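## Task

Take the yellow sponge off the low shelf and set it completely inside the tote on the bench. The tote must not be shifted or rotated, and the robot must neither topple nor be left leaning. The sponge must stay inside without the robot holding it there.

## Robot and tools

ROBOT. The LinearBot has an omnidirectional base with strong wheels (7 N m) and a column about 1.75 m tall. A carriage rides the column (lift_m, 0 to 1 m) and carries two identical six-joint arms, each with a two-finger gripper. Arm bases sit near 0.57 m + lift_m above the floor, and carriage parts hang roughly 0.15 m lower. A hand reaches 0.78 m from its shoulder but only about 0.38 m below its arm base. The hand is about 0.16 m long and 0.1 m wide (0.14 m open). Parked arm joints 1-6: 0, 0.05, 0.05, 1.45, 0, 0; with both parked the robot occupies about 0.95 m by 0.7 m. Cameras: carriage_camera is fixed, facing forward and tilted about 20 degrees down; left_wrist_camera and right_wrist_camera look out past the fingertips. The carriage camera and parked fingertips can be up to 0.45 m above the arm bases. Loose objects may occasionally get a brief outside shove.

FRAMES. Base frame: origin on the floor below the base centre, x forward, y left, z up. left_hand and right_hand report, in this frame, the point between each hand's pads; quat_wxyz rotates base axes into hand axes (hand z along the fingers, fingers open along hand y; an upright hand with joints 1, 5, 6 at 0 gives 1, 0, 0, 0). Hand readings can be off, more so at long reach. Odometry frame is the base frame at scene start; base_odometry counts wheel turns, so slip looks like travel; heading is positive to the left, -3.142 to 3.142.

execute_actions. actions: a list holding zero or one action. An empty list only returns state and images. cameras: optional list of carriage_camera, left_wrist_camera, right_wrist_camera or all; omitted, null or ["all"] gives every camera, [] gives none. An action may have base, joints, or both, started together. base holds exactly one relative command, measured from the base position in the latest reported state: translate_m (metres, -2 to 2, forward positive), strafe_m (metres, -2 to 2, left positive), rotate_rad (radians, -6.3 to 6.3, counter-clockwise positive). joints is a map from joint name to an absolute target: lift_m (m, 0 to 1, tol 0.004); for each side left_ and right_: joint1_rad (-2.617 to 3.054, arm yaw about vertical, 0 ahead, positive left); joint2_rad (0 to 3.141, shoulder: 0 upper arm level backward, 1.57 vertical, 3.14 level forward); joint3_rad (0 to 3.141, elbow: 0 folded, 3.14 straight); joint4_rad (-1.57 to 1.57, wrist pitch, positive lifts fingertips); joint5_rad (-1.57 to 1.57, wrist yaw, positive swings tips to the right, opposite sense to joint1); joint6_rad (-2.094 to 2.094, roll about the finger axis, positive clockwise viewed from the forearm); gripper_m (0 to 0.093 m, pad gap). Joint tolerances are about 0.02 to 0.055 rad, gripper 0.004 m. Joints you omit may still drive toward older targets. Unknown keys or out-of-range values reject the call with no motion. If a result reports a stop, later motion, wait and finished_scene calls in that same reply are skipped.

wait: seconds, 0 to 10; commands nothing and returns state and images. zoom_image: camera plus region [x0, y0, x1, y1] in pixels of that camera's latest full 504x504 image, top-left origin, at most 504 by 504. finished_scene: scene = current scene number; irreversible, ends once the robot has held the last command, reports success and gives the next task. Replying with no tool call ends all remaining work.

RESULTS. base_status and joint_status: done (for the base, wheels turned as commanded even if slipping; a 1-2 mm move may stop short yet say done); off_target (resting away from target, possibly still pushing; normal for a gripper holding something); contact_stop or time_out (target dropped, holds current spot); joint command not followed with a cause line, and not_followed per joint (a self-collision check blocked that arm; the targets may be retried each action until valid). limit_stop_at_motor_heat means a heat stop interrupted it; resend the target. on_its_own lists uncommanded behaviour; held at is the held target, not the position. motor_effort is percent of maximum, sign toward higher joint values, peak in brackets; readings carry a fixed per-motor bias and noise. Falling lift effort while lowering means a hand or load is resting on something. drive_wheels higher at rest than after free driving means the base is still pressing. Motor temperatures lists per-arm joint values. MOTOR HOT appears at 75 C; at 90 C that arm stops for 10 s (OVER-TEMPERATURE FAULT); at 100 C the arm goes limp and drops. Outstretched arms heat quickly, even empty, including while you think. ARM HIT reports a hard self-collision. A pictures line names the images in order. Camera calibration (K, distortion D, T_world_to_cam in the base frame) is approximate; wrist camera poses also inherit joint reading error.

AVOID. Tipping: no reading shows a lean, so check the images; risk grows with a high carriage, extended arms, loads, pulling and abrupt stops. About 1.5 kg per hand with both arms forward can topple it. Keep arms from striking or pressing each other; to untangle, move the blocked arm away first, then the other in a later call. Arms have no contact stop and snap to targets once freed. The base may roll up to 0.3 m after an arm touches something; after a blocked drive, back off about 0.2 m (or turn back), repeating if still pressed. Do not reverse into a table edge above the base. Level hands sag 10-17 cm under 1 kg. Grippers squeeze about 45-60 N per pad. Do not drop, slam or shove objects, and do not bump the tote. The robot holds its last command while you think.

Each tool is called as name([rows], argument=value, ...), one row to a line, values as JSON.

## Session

execute_actions(actions=[])

Scene clock: 0.00 s.
Motor temperatures (°C, as the motors report them): left_arm=[22 39 30 25 23 23] | right_arm=[24 25 29 24 24 24]
base_odometry: x=+0.000 y=+0.000 heading=+0.000 (m, m, rad; odometry frame)
base_status: not commanded
joint_positions: lift_m=+0.302 left_joint1_rad=+0.000 left_joint2_rad=+0.036 left_joint3_rad=+0.048 left_joint4_rad=+1.437 left_joint5_rad=-0.002 left_joint6_rad=+0.023 left_gripper_m=+0.094 right_joint1_rad=+0.002 right_joint2_rad=+0.069 right_joint3_rad=+0.021 right_joint4_rad=+1.491 right_joint5_rad=+0.017 right_joint6_rad=-0.013 right_gripper_m=+0.094
joint_status: not commanded
motor_effort: lift_m=+29 drive_wheels=-2 (%)
left_hand: x=+0.3105 y=+0.3416 z=+1.3214 quat_wxyz=(+0.998, +0.000, +0.061, +0.011) (m; base frame)
right_hand: x=+0.3156 y=-0.3442 z=+1.3153 quat_wxyz=(+0.998, +0.008, +0.064, -0.006) (m; base frame)
pictures: carriage_camera, left_wrist_camera, right_wrist_camera
camera_calibration (this result's frames):
carriage_camera: T_world_to_cam=[[-0.0340532, -0.999223, -0.0198572, 0.0280878], [-0.298884, 0.0291413, -0.953845, 1.30003], [0.953682, -0.0265464, -0.299644, 0.225709], [0, 0, 0, 1]] pos_world=[0.174258, -0.00382672, 1.30821]
left_wrist_camera: T_world_to_cam=[[-0.00147984, -0.99998, -0.00617907, 0.34492], [0.764041, 0.00285589, -0.645161, 0.622184], [0.645166, -0.0056758, 0.764021, -1.07935], [0, 0, 0, 1]] pos_world=[0.221496, 0.33701, 1.22819]
right_wrist_camera: T_world_to_cam=[[0.0481636, -0.99865, -0.0194708, -0.326106], [0.733574, 0.0485958, -0.67787, 0.684461], [0.677901, 0.0183654, 0.734924, -1.05258], [0, 0, 0, 1]] pos_world=[0.227149, -0.339596, 1.23119]
Images, in order (width x height): carriage_camera 504x504, left_wrist_camera 504x504, right_wrist_camera 504x504.

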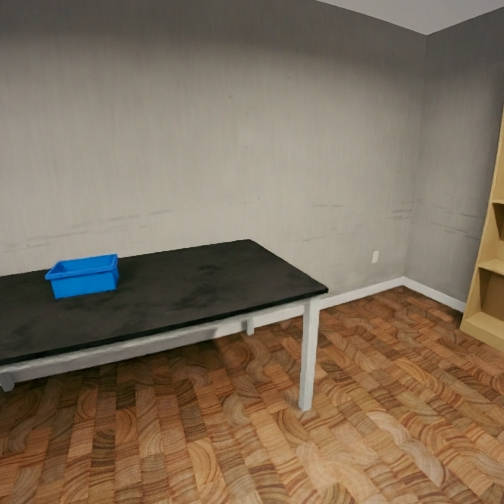

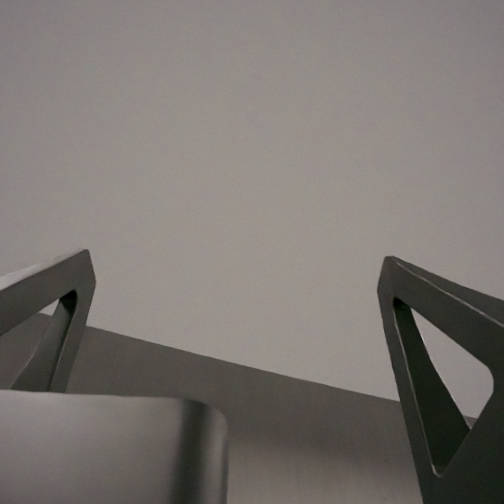

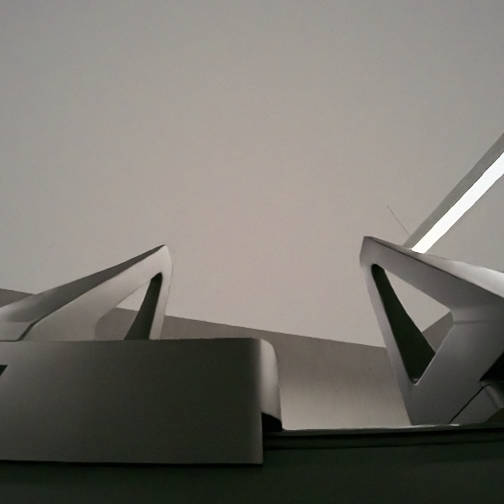

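zoom_image(camera="carriage_camera", region=[0, 220, 340, 420])

Region (0, 220, 340, 420) of carriage_camera's 504x504 image, scaled by 1.482, with more detail than that image has; it fills the top 296 rows of this view, and the rest is white.

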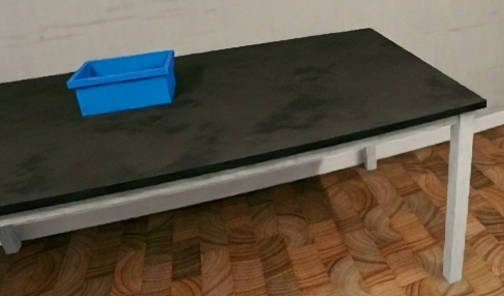

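execute_actions([
  {"base": {"rotate_rad": 0.362}, "joints": {"left_joint4_rad": 0.0, "left_joint5_rad": -1.5, "right_joint4_rad": 0.0, "right_joint5_rad": 1.5}},
])

Scene clock: 17.27 s.
Motor temperatures (°C, as the motors report them): left_arm=[22 38 32 25 23 23] | right_arm=[24 25 31 24 24 24]
base_odometry: x=+0.000 y=+0.000 heading=+0.362 (m, m, rad; odometry frame)
base_status: done
joint_positions: lift_m=+0.302 left_joint1_rad=+0.000 left_joint2_rad=+0.036 left_joint3_rad=+0.048 left_joint4_rad=+0.011 left_joint5_rad=-1.495 left_joint6_rad=+0.023 left_gripper_m=+0.094 right_joint1_rad=+0.002 right_joint2_rad=+0.069 right_joint3_rad=+0.021 right_joint4_rad=+0.014 right_joint5_rad=+1.494 right_joint6_rad=-0.013 right_gripper_m=+0.094
joint_status: all done
motor_effort: lift_m=+29(29) drive_wheels=+5(13) (%)
left_hand: x=+0.3676 y=+0.5127 z=+1.0792 quat_wxyz=(+0.519, -0.480, +0.518, +0.481) (m; base frame)
right_hand: x=+0.3719 y=-0.5125 z=+1.0684 quat_wxyz=(+0.507, +0.468, +0.531, -0.491) (m; base frame)
pictures: carriage_camera, left_wrist_camera, right_wrist_camera
camera_calibration (this result's frames):
carriage_camera: T_world_to_cam=[[-0.0340532, -0.999223, -0.0198572, 0.0280878], [-0.298884, 0.0291413, -0.953845, 1.30003], [0.953682, -0.0265464, -0.299644, 0.225709], [0, 0, 0, 1]] pos_world=[0.174258, -0.00382672, 1.30821]
left_wrist_camera: T_world_to_cam=[[0.996208, -0.0840524, 0.0224887, -0.352744], [-0.0271092, -0.545438, -0.837712, 1.20162], [0.0826779, 0.833926, -0.545648, 0.259545], [0, 0, 0, 1]] pos_world=[0.362522, 0.409322, 1.15617]
right_wrist_camera: T_world_to_cam=[[-0.996497, -0.0823983, -0.0142627, 0.350768], [-0.0363895, 0.580843, -0.813202, 1.18775], [0.0752908, -0.809834, -0.581807, 0.30021], [0, 0, 0, 1]] pos_world=[0.370158, -0.417876, 1.14555]
Images, in order (width x height): carriage_camera 504x504, left_wrist_camera 504x504, right_wrist_camera 504x504.

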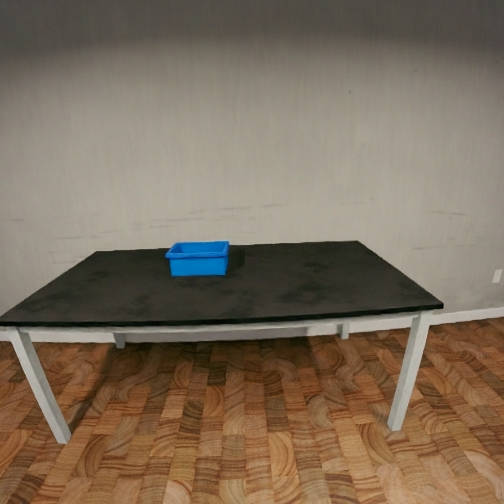

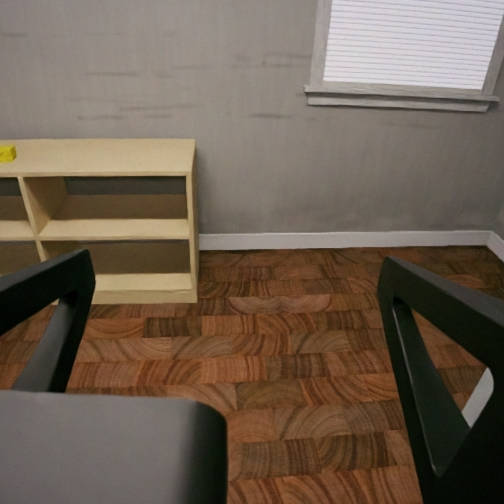

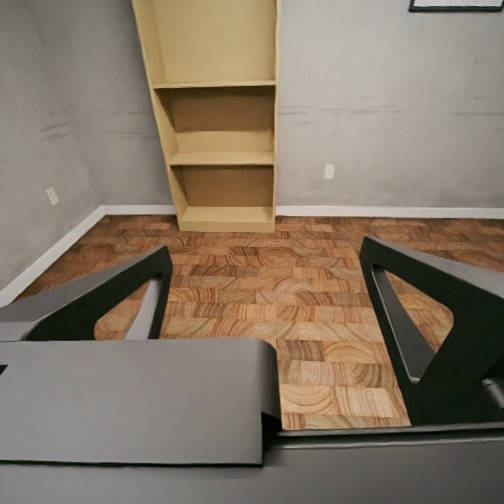

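zoom_image(camera="left_wrist_camera", region=[0, 110, 220, 320])

zoom_image(camera="carriage_camera", region=[130, 220, 290, 340])

Region (0, 110, 220, 320) of left_wrist_camera's 504x504 image, scaled by 2.291, with more detail than that image has; it fills the top 481 rows of this view, and the rest is white.

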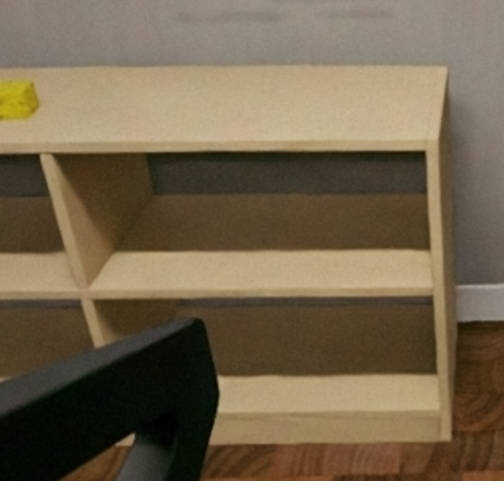

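Region (130, 220, 290, 340) of carriage_camera's 504x504 image, scaled by 3.150, with more detail than that image has; it fills the top 378 rows of this view, and the rest is white.

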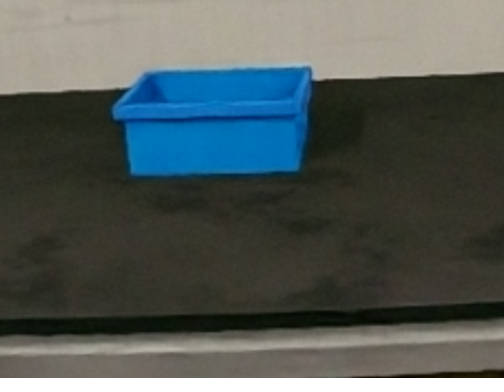

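execute_actions([
  {"base": {"rotate_rad": 0.35}, "joints": {"lift_m": 0.42, "left_joint1_rad": 0.3, "left_joint2_rad": 1.5, "left_joint3_rad": 1.5, "right_joint4_rad": 1.45, "right_joint5_rad": 0.0}},
], cameras=["carriage_camera", "left_wrist_camera"])

Scene clock: 65.23 s.
Motor temperatures (°C, as the motors report them): left_arm=[22 37 36 28 23 23] | right_arm=[24 25 35 28 24 24]
base_odometry: x=+0.000 y=+0.000 heading=+0.712 (m, m, rad; odometry frame)
base_status: done
joint_positions: lift_m=+0.420 left_joint1_rad=+0.292 left_joint2_rad=+1.492 left_joint3_rad=+1.478 left_joint4_rad=-0.002 left_joint5_rad=-1.498 left_joint6_rad=+0.023 left_gripper_m=+0.094 right_joint1_rad=+0.002 right_joint2_rad=+0.069 right_joint3_rad=+0.021 right_joint4_rad=+1.443 right_joint5_rad=+0.003 right_joint6_rad=-0.013 right_gripper_m=+0.094
joint_status: all done
motor_effort: lift_m=+30(37) drive_wheels=+6(14) (%)
left_hand: x=+0.5483 y=+0.6011 z=+1.4414 quat_wxyz=(+0.431, -0.543, +0.453, +0.560) (m; base frame)
right_hand: x=+0.3274 y=-0.3418 z=+1.4317 quat_wxyz=(+0.996, +0.001, +0.088, -0.006) (m; base frame)
pictures: carriage_camera, left_wrist_camera
camera_calibration (this result's frames):
carriage_camera: T_world_to_cam=[[-0.0340532, -0.999223, -0.0198572, 0.0304358], [-0.298884, 0.0291413, -0.953845, 1.41281], [0.953682, -0.0265464, -0.299644, 0.26114], [0, 0, 0, 1]] pos_world=[0.174258, -0.00382672, 1.42646]
left_wrist_camera: T_world_to_cam=[[0.977597, 0.209882, -0.0159061, -0.64455], [0.10212, -0.539023, -0.836077, 1.48106], [-0.184051, 0.815723, -0.548381, 0.529637], [0, 0, 0, 1]] pos_world=[0.576344, 0.501567, 1.51847]
Images, in order (width x height): carriage_camera 504x504, left_wrist_camera 504x504.

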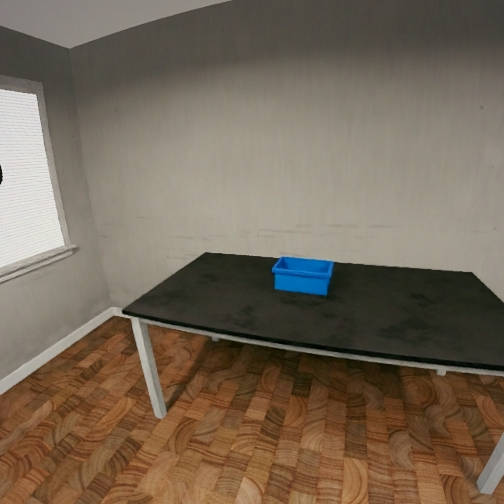

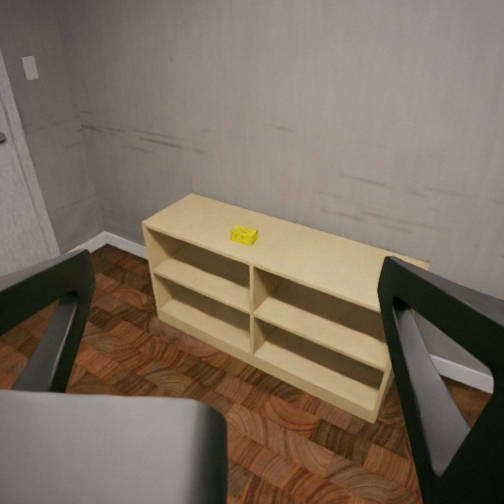

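zoom_image(camera="left_wrist_camera", region=[200, 200, 300, 280])

Region (200, 200, 300, 280) of left_wrist_camera's 504x504 image, scaled by 5.040, with more detail than that image has; it fills the top 403 rows of this view, and the rest is white.

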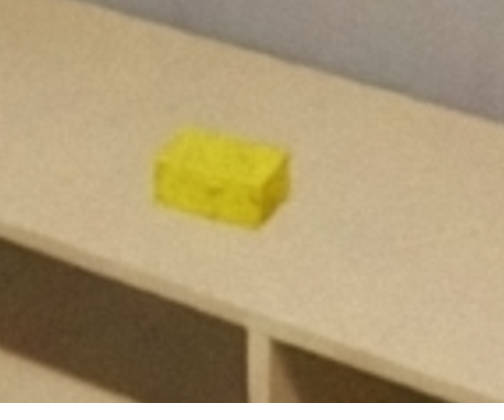

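execute_actions([
  {"base": {"strafe_m": 1.15}, "joints": {"lift_m": 0.43, "left_joint1_rad": 1.735, "left_joint2_rad": 2.785, "left_joint3_rad": 1.845, "left_joint4_rad": -0.6, "left_joint5_rad": 0.0, "left_joint6_rad": -1.13}},
], cameras=["left_wrist_camera"])

Scene clock: 124.90 s.
Motor temperatures (°C, as the motors report them): left_arm=[22 41 40 28 23 23] | right_arm=[24 26 35 25 24 24]
base_odometry: x=-0.752 y=+0.870 heading=+0.712 (m, m, rad; odometry frame)
base_status: done
joint_positions: lift_m=+0.430 left_joint1_rad=+1.741 left_joint2_rad=+2.786 left_joint3_rad=+1.850 left_joint4_rad=-0.596 left_joint5_rad=-0.007 left_joint6_rad=-1.125 left_gripper_m=+0.094 right_joint1_rad=+0.002 right_joint2_rad=+0.069 right_joint3_rad=+0.021 right_joint4_rad=+1.445 right_joint5_rad=+0.003 right_joint6_rad=-0.013 right_gripper_m=+0.094
joint_status: all done
motor_effort: lift_m=+30(37) drive_wheels=-5(20) (%)
left_hand: x=+0.1990 y=+0.8050 z=+0.8177 quat_wxyz=(+0.018, -0.990, +0.137, +0.009) (m; base frame)
right_hand: x=+0.3269 y=-0.3418 z=+1.4418 quat_wxyz=(+0.996, +0.001, +0.087, -0.006) (m; base frame)
pictures: left_wrist_camera
camera_calibration (this result's frames):
left_wrist_camera: T_world_to_cam=[[0.249797, 0.96744, 0.0407682, -0.867227], [0.816695, -0.233119, 0.527887, -0.398627], [0.520203, -0.0985694, -0.848335, 0.798117], [0, 0, 0, 1]] pos_world=[0.127004, 0.824732, 0.922856]
Images, in order (width x height): left_wrist_camera 504x504.

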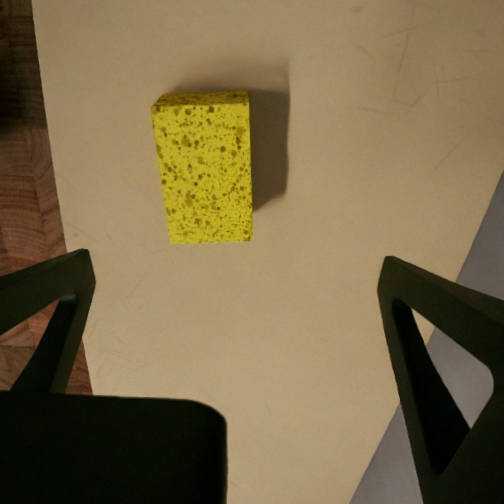

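execute_actions([
  {"joints": {"lift_m": 0.335, "left_joint1_rad": 1.705, "left_joint3_rad": 1.73, "left_joint4_rad": -0.51, "left_joint6_rad": -1.2}},
], cameras=["left_wrist_camera"])

Scene clock: 139.87 s.
Motor temperatures (°C, as the motors report them): left_arm=[22 49 38 27 23 23] | right_arm=[24 26 35 25 24 24]
base_odometry: x=-0.752 y=+0.870 heading=+0.712 (m, m, rad; odometry frame)
base_status: not commanded
joint_positions: lift_m=+0.335 left_joint1_rad=+1.707 left_joint2_rad=+2.791 left_joint3_rad=+1.740 left_joint4_rad=-0.515 left_joint5_rad=-0.002 left_joint6_rad=-1.194 left_gripper_m=+0.094 right_joint1_rad=+0.002 right_joint2_rad=+0.069 right_joint3_rad=+0.021 right_joint4_rad=+1.446 right_joint5_rad=+0.003 right_joint6_rad=-0.013 right_gripper_m=+0.094
joint_status: all done
motor_effort: lift_m=+27(27) drive_wheels=-3(4) (%)
left_hand: x=+0.2197 y=+0.7799 z=+0.7002 quat_wxyz=(+0.002, -0.993, +0.120, +0.001) (m; base frame)
right_hand: x=+0.3266 y=-0.3417 z=+1.3470 quat_wxyz=(+0.996, +0.001, +0.086, -0.006) (m; base frame)
pictures: left_wrist_camera
camera_calibration (this result's frames):
left_wrist_camera: T_world_to_cam=[[0.21586, 0.976356, 0.011544, -0.822332], [0.817526, -0.187184, 0.544623, -0.407076], [0.533907, -0.108125, -0.838602, 0.682839], [0, 0, 0, 1]] pos_world=[0.145731, 0.800523, 0.803826]
Images, in order (width x height): left_wrist_camera 504x504.

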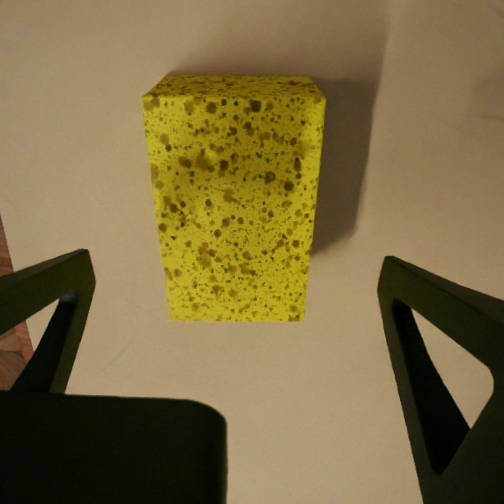

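execute_actions([
  {"joints": {"lift_m": 0.277}},
], cameras=["left_wrist_camera"])

Scene clock: 147.03 s.
Motor temperatures (°C, as the motors report them): left_arm=[22 51 37 27 23 23] | right_arm=[24 26 35 25 24 24]
base_odometry: x=-0.752 y=+0.870 heading=+0.712 (m, m, rad; odometry frame)
base_status: not commanded
joint_positions: lift_m=+0.277 left_joint1_rad=+1.707 left_joint2_rad=+2.792 left_joint3_rad=+1.740 left_joint4_rad=-0.513 left_joint5_rad=+0.000 left_joint6_rad=-1.194 left_gripper_m=+0.094 right_joint1_rad=+0.002 right_joint2_rad=+0.069 right_joint3_rad=+0.021 right_joint4_rad=+1.446 right_joint5_rad=+0.003 right_joint6_rad=-0.013 right_gripper_m=+0.094
joint_status: all done
motor_effort: lift_m=+26(27) drive_wheels=-3(4) (%)
left_hand: x=+0.2199 y=+0.7802 z=+0.6421 quat_wxyz=(+0.003, -0.993, +0.120, +0.001) (m; base frame)
right_hand: x=+0.3266 y=-0.3417 z=+1.2891 quat_wxyz=(+0.996, +0.001, +0.086, -0.006) (m; base frame)
pictures: left_wrist_camera
camera_calibration (this result's frames):
left_wrist_camera: T_world_to_cam=[[0.21585, 0.976338, 0.013146, -0.822995], [0.816785, -0.187921, 0.54548, -0.375384], [0.535043, -0.107004, -0.838021, 0.632538], [0, 0, 0, 1]] pos_world=[0.145817, 0.800664, 0.745663]
Images, in order (width x height): left_wrist_camera 504x504.

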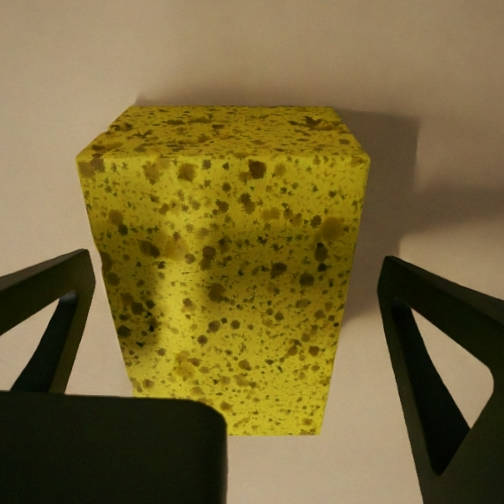

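execute_actions([
  {"joints": {"lift_m": 0.274, "left_gripper_m": 0.052}},
], cameras=["left_wrist_camera"])

Scene clock: 151.03 s.
Motor temperatures (°C, as the motors report them): left_arm=[22 52 37 26 23 23] | right_arm=[24 26 35 25 24 24]
base_odometry: x=-0.752 y=+0.870 heading=+0.712 (m, m, rad; odometry frame)
base_status: not commanded
joint_positions: lift_m=+0.274 left_joint1_rad=+1.707 left_joint2_rad=+2.792 left_joint3_rad=+1.740 left_joint4_rad=-0.513 left_joint5_rad=-0.001 left_joint6_rad=-1.194 left_gripper_m=+0.059 right_joint1_rad=+0.002 right_joint2_rad=+0.069 right_joint3_rad=+0.021 right_joint4_rad=+1.447 right_joint5_rad=+0.003 right_joint6_rad=-0.013 right_gripper_m=+0.094
joint_status: left_gripper_m off_target (ended at +0.059, target +0.052); the others done
motor_effort: lift_m=+26(27) drive_wheels=+6(4) (%)
left_hand: x=+0.2199 y=+0.7800 z=+0.6388 quat_wxyz=(+0.002, -0.993, +0.120, +0.001) (m; base frame)
right_hand: x=+0.3265 y=-0.3417 z=+1.2862 quat_wxyz=(+0.996, +0.001, +0.086, -0.006) (m; base frame)
pictures: left_wrist_camera
camera_calibration (this result's frames):
left_wrist_camera: T_world_to_cam=[[0.21548, 0.976426, 0.0126569, -0.82245], [0.817034, -0.187373, 0.545295, -0.373955], [0.534812, -0.107159, -0.838148, 0.630044], [0, 0, 0, 1]] pos_world=[0.1458, 0.800508, 0.742396]
Images, in order (width x height): left_wrist_camera 504x504.

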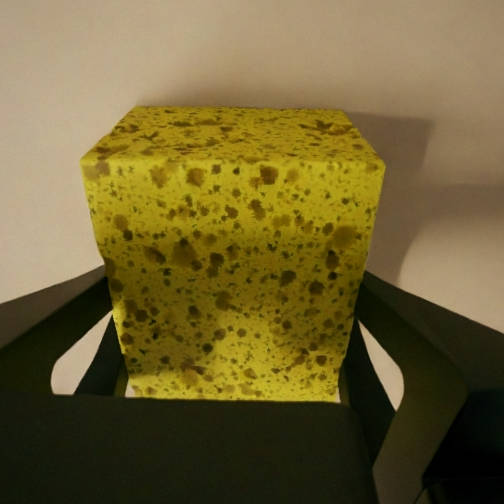

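execute_actions([
  {"base": {"rotate_rad": -1.03}, "joints": {"lift_m": 0.6, "left_joint1_rad": 0.54, "left_joint2_rad": 1.9, "left_joint3_rad": 0.86, "left_joint6_rad": -1.65, "left_gripper_m": 0.052}},
], cameras=["carriage_camera", "left_wrist_camera"])

Scene clock: 167.10 s.
Motor temperatures (°C, as the motors report them): left_arm=[22 55 36 26 23 23] | right_arm=[24 26 35 25 24 24]
base_odometry: x=-0.752 y=+0.870 heading=-0.318 (m, m, rad; odometry frame)
base_status: done
joint_positions: lift_m=+0.600 left_joint1_rad=+0.538 left_joint2_rad=+1.914 left_joint3_rad=+0.878 left_joint4_rad=-0.493 left_joint5_rad=+0.002 left_joint6_rad=-1.643 left_gripper_m=+0.059 right_joint1_rad=+0.002 right_joint2_rad=+0.069 right_joint3_rad=+0.021 right_joint4_rad=+1.447 right_joint5_rad=+0.002 right_joint6_rad=-0.013 right_gripper_m=+0.094
joint_status: left_gripper_m off_target (ended at +0.059, target +0.052); the others done
motor_effort: lift_m=+30(36) drive_wheels=+4(16) (%)
left_hand: x=+0.5342 y=+0.4925 z=+1.1259 quat_wxyz=(+0.017, -0.887, +0.462, -0.012) (m; base frame)
right_hand: x=+0.3265 y=-0.3416 z=+1.6118 quat_wxyz=(+0.996, +0.000, +0.086, -0.006) (m; base frame)
pictures: carriage_camera, left_wrist_camera
camera_calibration (this result's frames):
carriage_camera: T_world_to_cam=[[-0.0340532, -0.999223, -0.0198572, 0.0340092], [-0.298884, 0.0291413, -0.953845, 1.58446], [0.953682, -0.0265464, -0.299644, 0.315061], [0, 0, 0, 1]] pos_world=[0.174258, -0.00382672, 1.60641]
left_wrist_camera: T_world_to_cam=[[0.805188, 0.590957, 0.0494216, -0.782115], [0.471234, -0.688199, 0.551653, -0.525997], [0.360015, -0.420895, -0.832608, 1.08097], [0, 0, 0, 1]] pos_world=[0.488451, 0.555182, 1.22885]
Images, in order (width x height): carriage_camera 504x504, left_wrist_camera 504x504.

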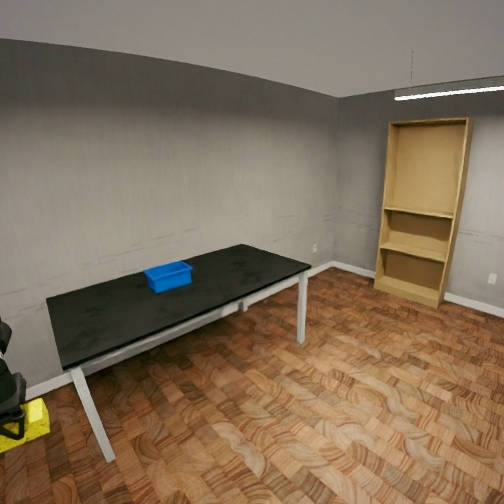

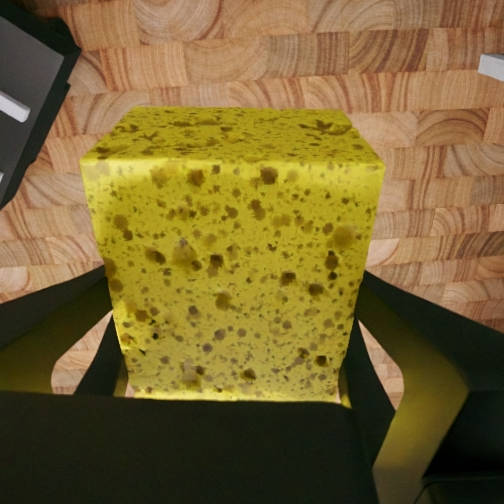

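zoom_image(camera="carriage_camera", region=[120, 240, 220, 320])

Region (120, 240, 220, 320) of carriage_camera's 504x504 image, scaled by 5.040, with more detail than that image has; it fills the top 403 rows of this view, and the rest is white.

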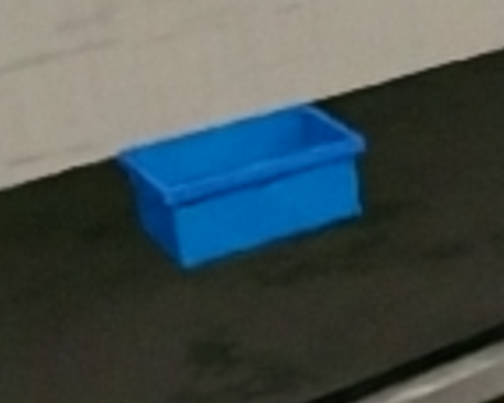

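execute_actions([
  {"base": {"translate_m": 1.38}, "joints": {"left_joint1_rad": 0.53, "left_joint2_rad": 2.785, "left_joint3_rad": 1.8, "left_joint4_rad": -0.57, "left_gripper_m": 0.052}},
], cameras=["carriage_camera", "left_wrist_camera"])

Scene clock: 189.23 s.
Motor temperatures (°C, as the motors report them): left_arm=[22 53 35 25 23 23] | right_arm=[24 26 36 24 24 24]
base_odometry: x=+0.559 y=+0.438 heading=-0.318 (m, m, rad; odometry frame)
base_status: done
joint_positions: lift_m=+0.600 left_joint1_rad=+0.538 left_joint2_rad=+2.785 left_joint3_rad=+1.779 left_joint4_rad=-0.570 left_joint5_rad=+0.002 left_joint6_rad=-1.644 left_gripper_m=+0.059 right_joint1_rad=+0.002 right_joint2_rad=+0.069 right_joint3_rad=+0.021 right_joint4_rad=+1.447 right_joint5_rad=+0.002 right_joint6_rad=-0.013 right_gripper_m=+0.094
joint_status: left_gripper_m off_target (ended at +0.059, target +0.052); the others done
motor_effort: lift_m=+29(30) drive_wheels=-5(22) (%)
left_hand: x=+0.6652 y=+0.5706 z=+0.9748 quat_wxyz=(-0.003, -0.887, +0.462, +0.000) (m; base frame)
right_hand: x=+0.3264 y=-0.3416 z=+1.6119 quat_wxyz=(+0.996, +0.000, +0.086, -0.006) (m; base frame)
pictures: carriage_camera, left_wrist_camera
camera_calibration (this result's frames):
carriage_camera: T_world_to_cam=[[-0.0340532, -0.999223, -0.0198572, 0.0340092], [-0.298884, 0.0291413, -0.953845, 1.58446], [0.953682, -0.0265464, -0.299644, 0.315061], [0, 0, 0, 1]] pos_world=[0.174258, -0.00382672, 1.60641]
left_wrist_camera: T_world_to_cam=[[0.80556, 0.592505, 0.00311133, -0.882276], [0.494004, -0.67452, 0.54862, -0.470637], [0.327159, -0.440409, -0.836066, 0.977294], [0, 0, 0, 1]] pos_world=[0.623493, 0.635709, 1.07803]
Images, in order (width x height): carriage_camera 504x504, left_wrist_camera 504x504.

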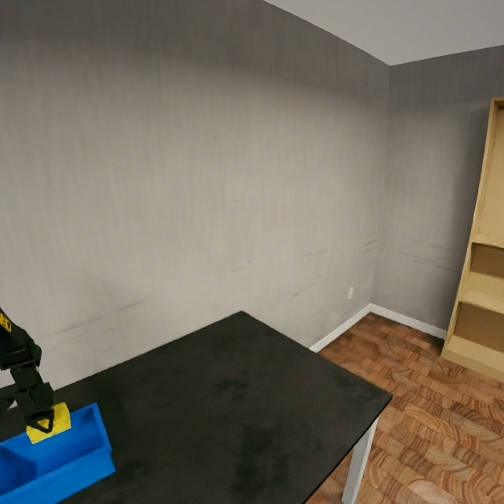

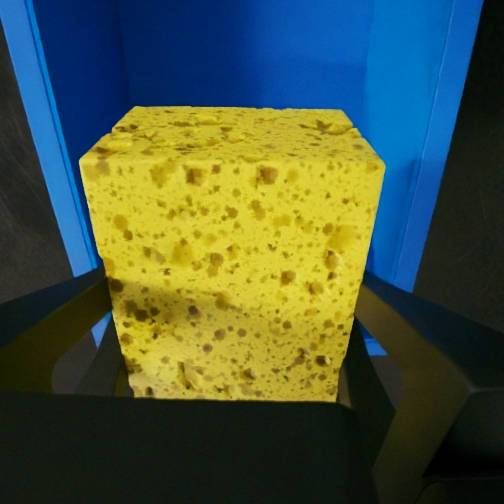

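execute_actions([
  {"joints": {"lift_m": 0.428, "left_gripper_m": 0.052}},
], cameras=["carriage_camera", "left_wrist_camera"])

Scene clock: 203.00 s.
Motor temperatures (°C, as the motors report them): left_arm=[22 56 36 25 23 23] | right_arm=[24 26 36 24 24 24]
base_odometry: x=+0.559 y=+0.438 heading=-0.318 (m, m, rad; odometry frame)
base_status: not commanded
joint_positions: lift_m=+0.428 left_joint1_rad=+0.538 left_joint2_rad=+2.789 left_joint3_rad=+1.783 left_joint4_rad=-0.570 left_joint5_rad=+0.002 left_joint6_rad=-1.644 left_gripper_m=+0.059 right_joint1_rad=+0.002 right_joint2_rad=+0.069 right_joint3_rad=+0.021 right_joint4_rad=+1.447 right_joint5_rad=+0.002 right_joint6_rad=-0.013 right_gripper_m=+0.094
joint_status: left_gripper_m off_target (ended at +0.059, target +0.052); the others done
motor_effort: lift_m=+26(27) drive_wheels=-5(5) (%)
left_hand: x=+0.6653 y=+0.5706 z=+0.8018 quat_wxyz=(-0.003, -0.887, +0.462, +0.001) (m; base frame)
right_hand: x=+0.3264 y=-0.3415 z=+1.4401 quat_wxyz=(+0.996, +0.000, +0.086, -0.006) (m; base frame)
pictures: carriage_camera, left_wrist_camera
camera_calibration (this result's frames):
carriage_camera: T_world_to_cam=[[-0.0340532, -0.999223, -0.0198572, 0.0305991], [-0.298884, 0.0291413, -0.953845, 1.42065], [0.953682, -0.0265464, -0.299644, 0.263604], [0, 0, 0, 1]] pos_world=[0.174258, -0.00382672, 1.43468]
left_wrist_camera: T_world_to_cam=[[0.805562, 0.592507, 0.00235192, -0.881229], [0.494363, -0.674305, 0.54856, -0.376047], [0.326611, -0.440736, -0.836108, 0.833233], [0, 0, 0, 1]] pos_world=[0.623645, 0.6358, 0.905029]
Images, in order (width x height): carriage_camera 504x504, left_wrist_camera 504x504.

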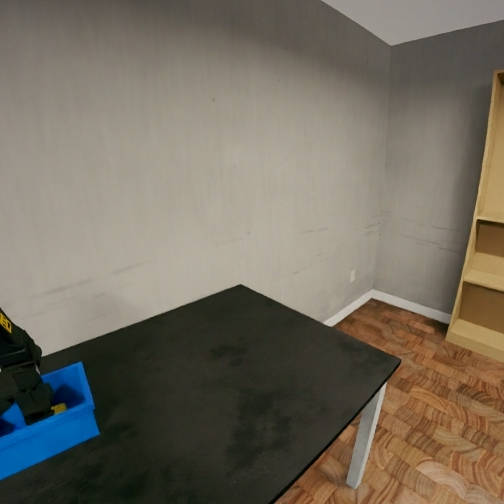

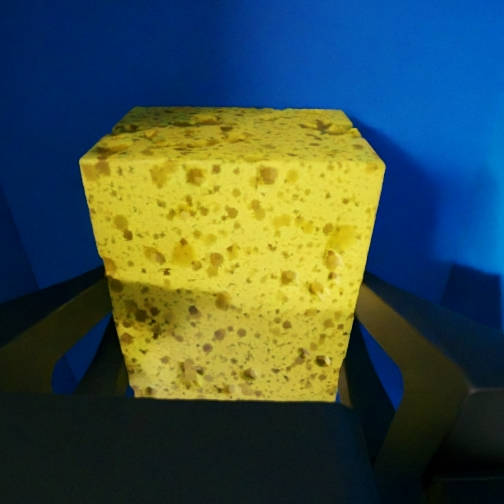

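execute_actions([
  {"joints": {"left_gripper_m": 0.078}},
], cameras=["left_wrist_camera"])

Scene clock: 205.93 s.
Motor temperatures (°C, as the motors report them): left_arm=[22 57 36 25 23 23] | right_arm=[24 26 36 24 24 24]
base_odometry: x=+0.559 y=+0.438 heading=-0.318 (m, m, rad; odometry frame)
base_status: not commanded
joint_positions: lift_m=+0.428 left_joint1_rad=+0.538 left_joint2_rad=+2.789 left_joint3_rad=+1.783 left_joint4_rad=-0.570 left_joint5_rad=+0.002 left_joint6_rad=-1.644 left_gripper_m=+0.078 right_joint1_rad=+0.002 right_joint2_rad=+0.069 right_joint3_rad=+0.021 right_joint4_rad=+1.447 right_joint5_rad=+0.002 right_joint6_rad=-0.013 right_gripper_m=+0.094
joint_status: all done
motor_effort: lift_m=+27(27) drive_wheels=-4(4) (%)
left_hand: x=+0.6653 y=+0.5706 z=+0.8018 quat_wxyz=(-0.003, -0.887, +0.462, +0.001) (m; base frame)
right_hand: x=+0.3264 y=-0.3415 z=+1.4401 quat_wxyz=(+0.996, +0.000, +0.086, -0.006) (m; base frame)
pictures: left_wrist_camera
camera_calibration (this result's frames):
left_wrist_camera: T_world_to_cam=[[0.805562, 0.592507, 0.00235192, -0.881229], [0.494363, -0.674305, 0.54856, -0.376047], [0.326611, -0.440736, -0.836108, 0.833233], [0, 0, 0, 1]] pos_world=[0.623645, 0.6358, 0.905029]
Images, in order (width x height): left_wrist_camera 504x504.

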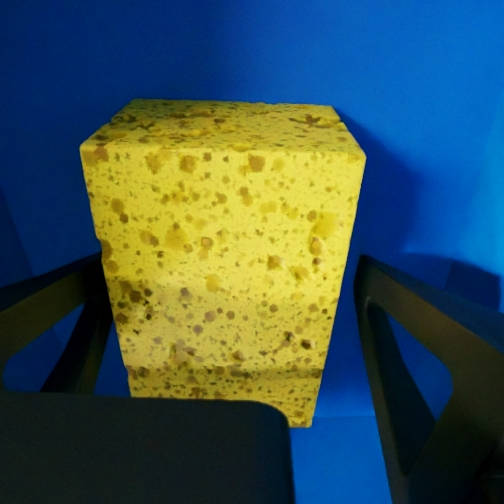

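execute_actions([
  {"joints": {"lift_m": 0.56, "left_gripper_m": 0.085}},
], cameras=["carriage_camera", "left_wrist_camera"])

Scene clock: 209.33 s.
Motor temperatures (°C, as the motors report them): left_arm=[22 57 36 25 23 23] | right_arm=[24 26 36 24 24 24]
base_odometry: x=+0.559 y=+0.438 heading=-0.318 (m, m, rad; odometry frame)
base_status: not commanded
joint_positions: lift_m=+0.560 left_joint1_rad=+0.538 left_joint2_rad=+2.789 left_joint3_rad=+1.783 left_joint4_rad=-0.570 left_joint5_rad=+0.002 left_joint6_rad=-1.644 left_gripper_m=+0.085 right_joint1_rad=+0.002 right_joint2_rad=+0.069 right_joint3_rad=+0.021 right_joint4_rad=+1.447 right_joint5_rad=+0.002 right_joint6_rad=-0.013 right_gripper_m=+0.094
joint_status: all done
motor_effort: lift_m=+30(36) drive_wheels=+7(5) (%)
left_hand: x=+0.6653 y=+0.5707 z=+0.9337 quat_wxyz=(-0.003, -0.887, +0.462, +0.001) (m; base frame)
right_hand: x=+0.3264 y=-0.3415 z=+1.5718 quat_wxyz=(+0.996, +0.000, +0.086, -0.006) (m; base frame)
pictures: carriage_camera, left_wrist_camera
camera_calibration (this result's frames):
carriage_camera: T_world_to_cam=[[-0.0340532, -0.999223, -0.0198572, 0.0332144], [-0.298884, 0.0291413, -0.953845, 1.54628], [0.953682, -0.0265464, -0.299644, 0.303069], [0, 0, 0, 1]] pos_world=[0.174258, -0.00382672, 1.56639]
left_wrist_camera: T_world_to_cam=[[0.805563, 0.592504, 0.00276836, -0.882059], [0.494289, -0.674593, 0.548272, -0.447859], [0.326721, -0.440299, -0.836295, 0.943373], [0, 0, 0, 1]] pos_world=[0.623706, 0.635867, 1.03693]
Images, in order (width x height): carriage_camera 504x504, left_wrist_camera 504x504.

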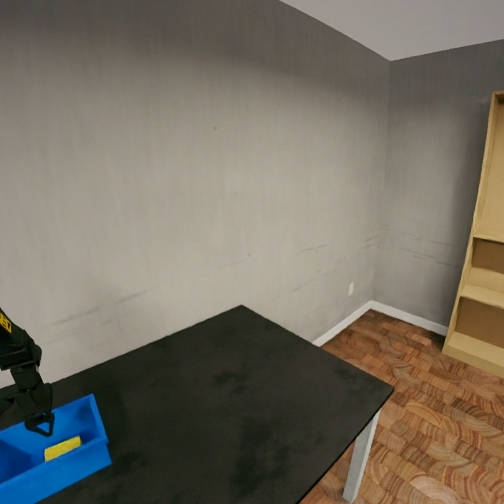

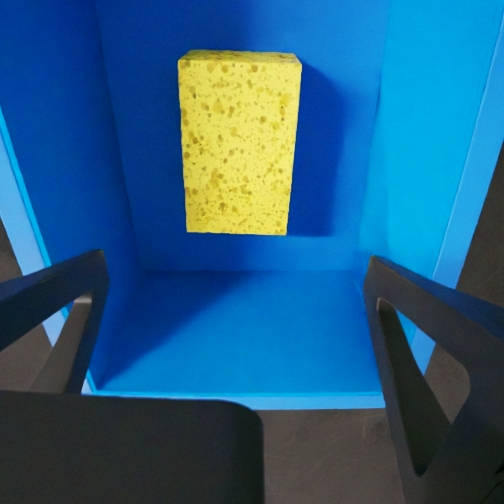

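The sponge is flat on the tote floor, and the hand is above the rim.

finished_scene(scene=2)

The scene is finished: the task was done.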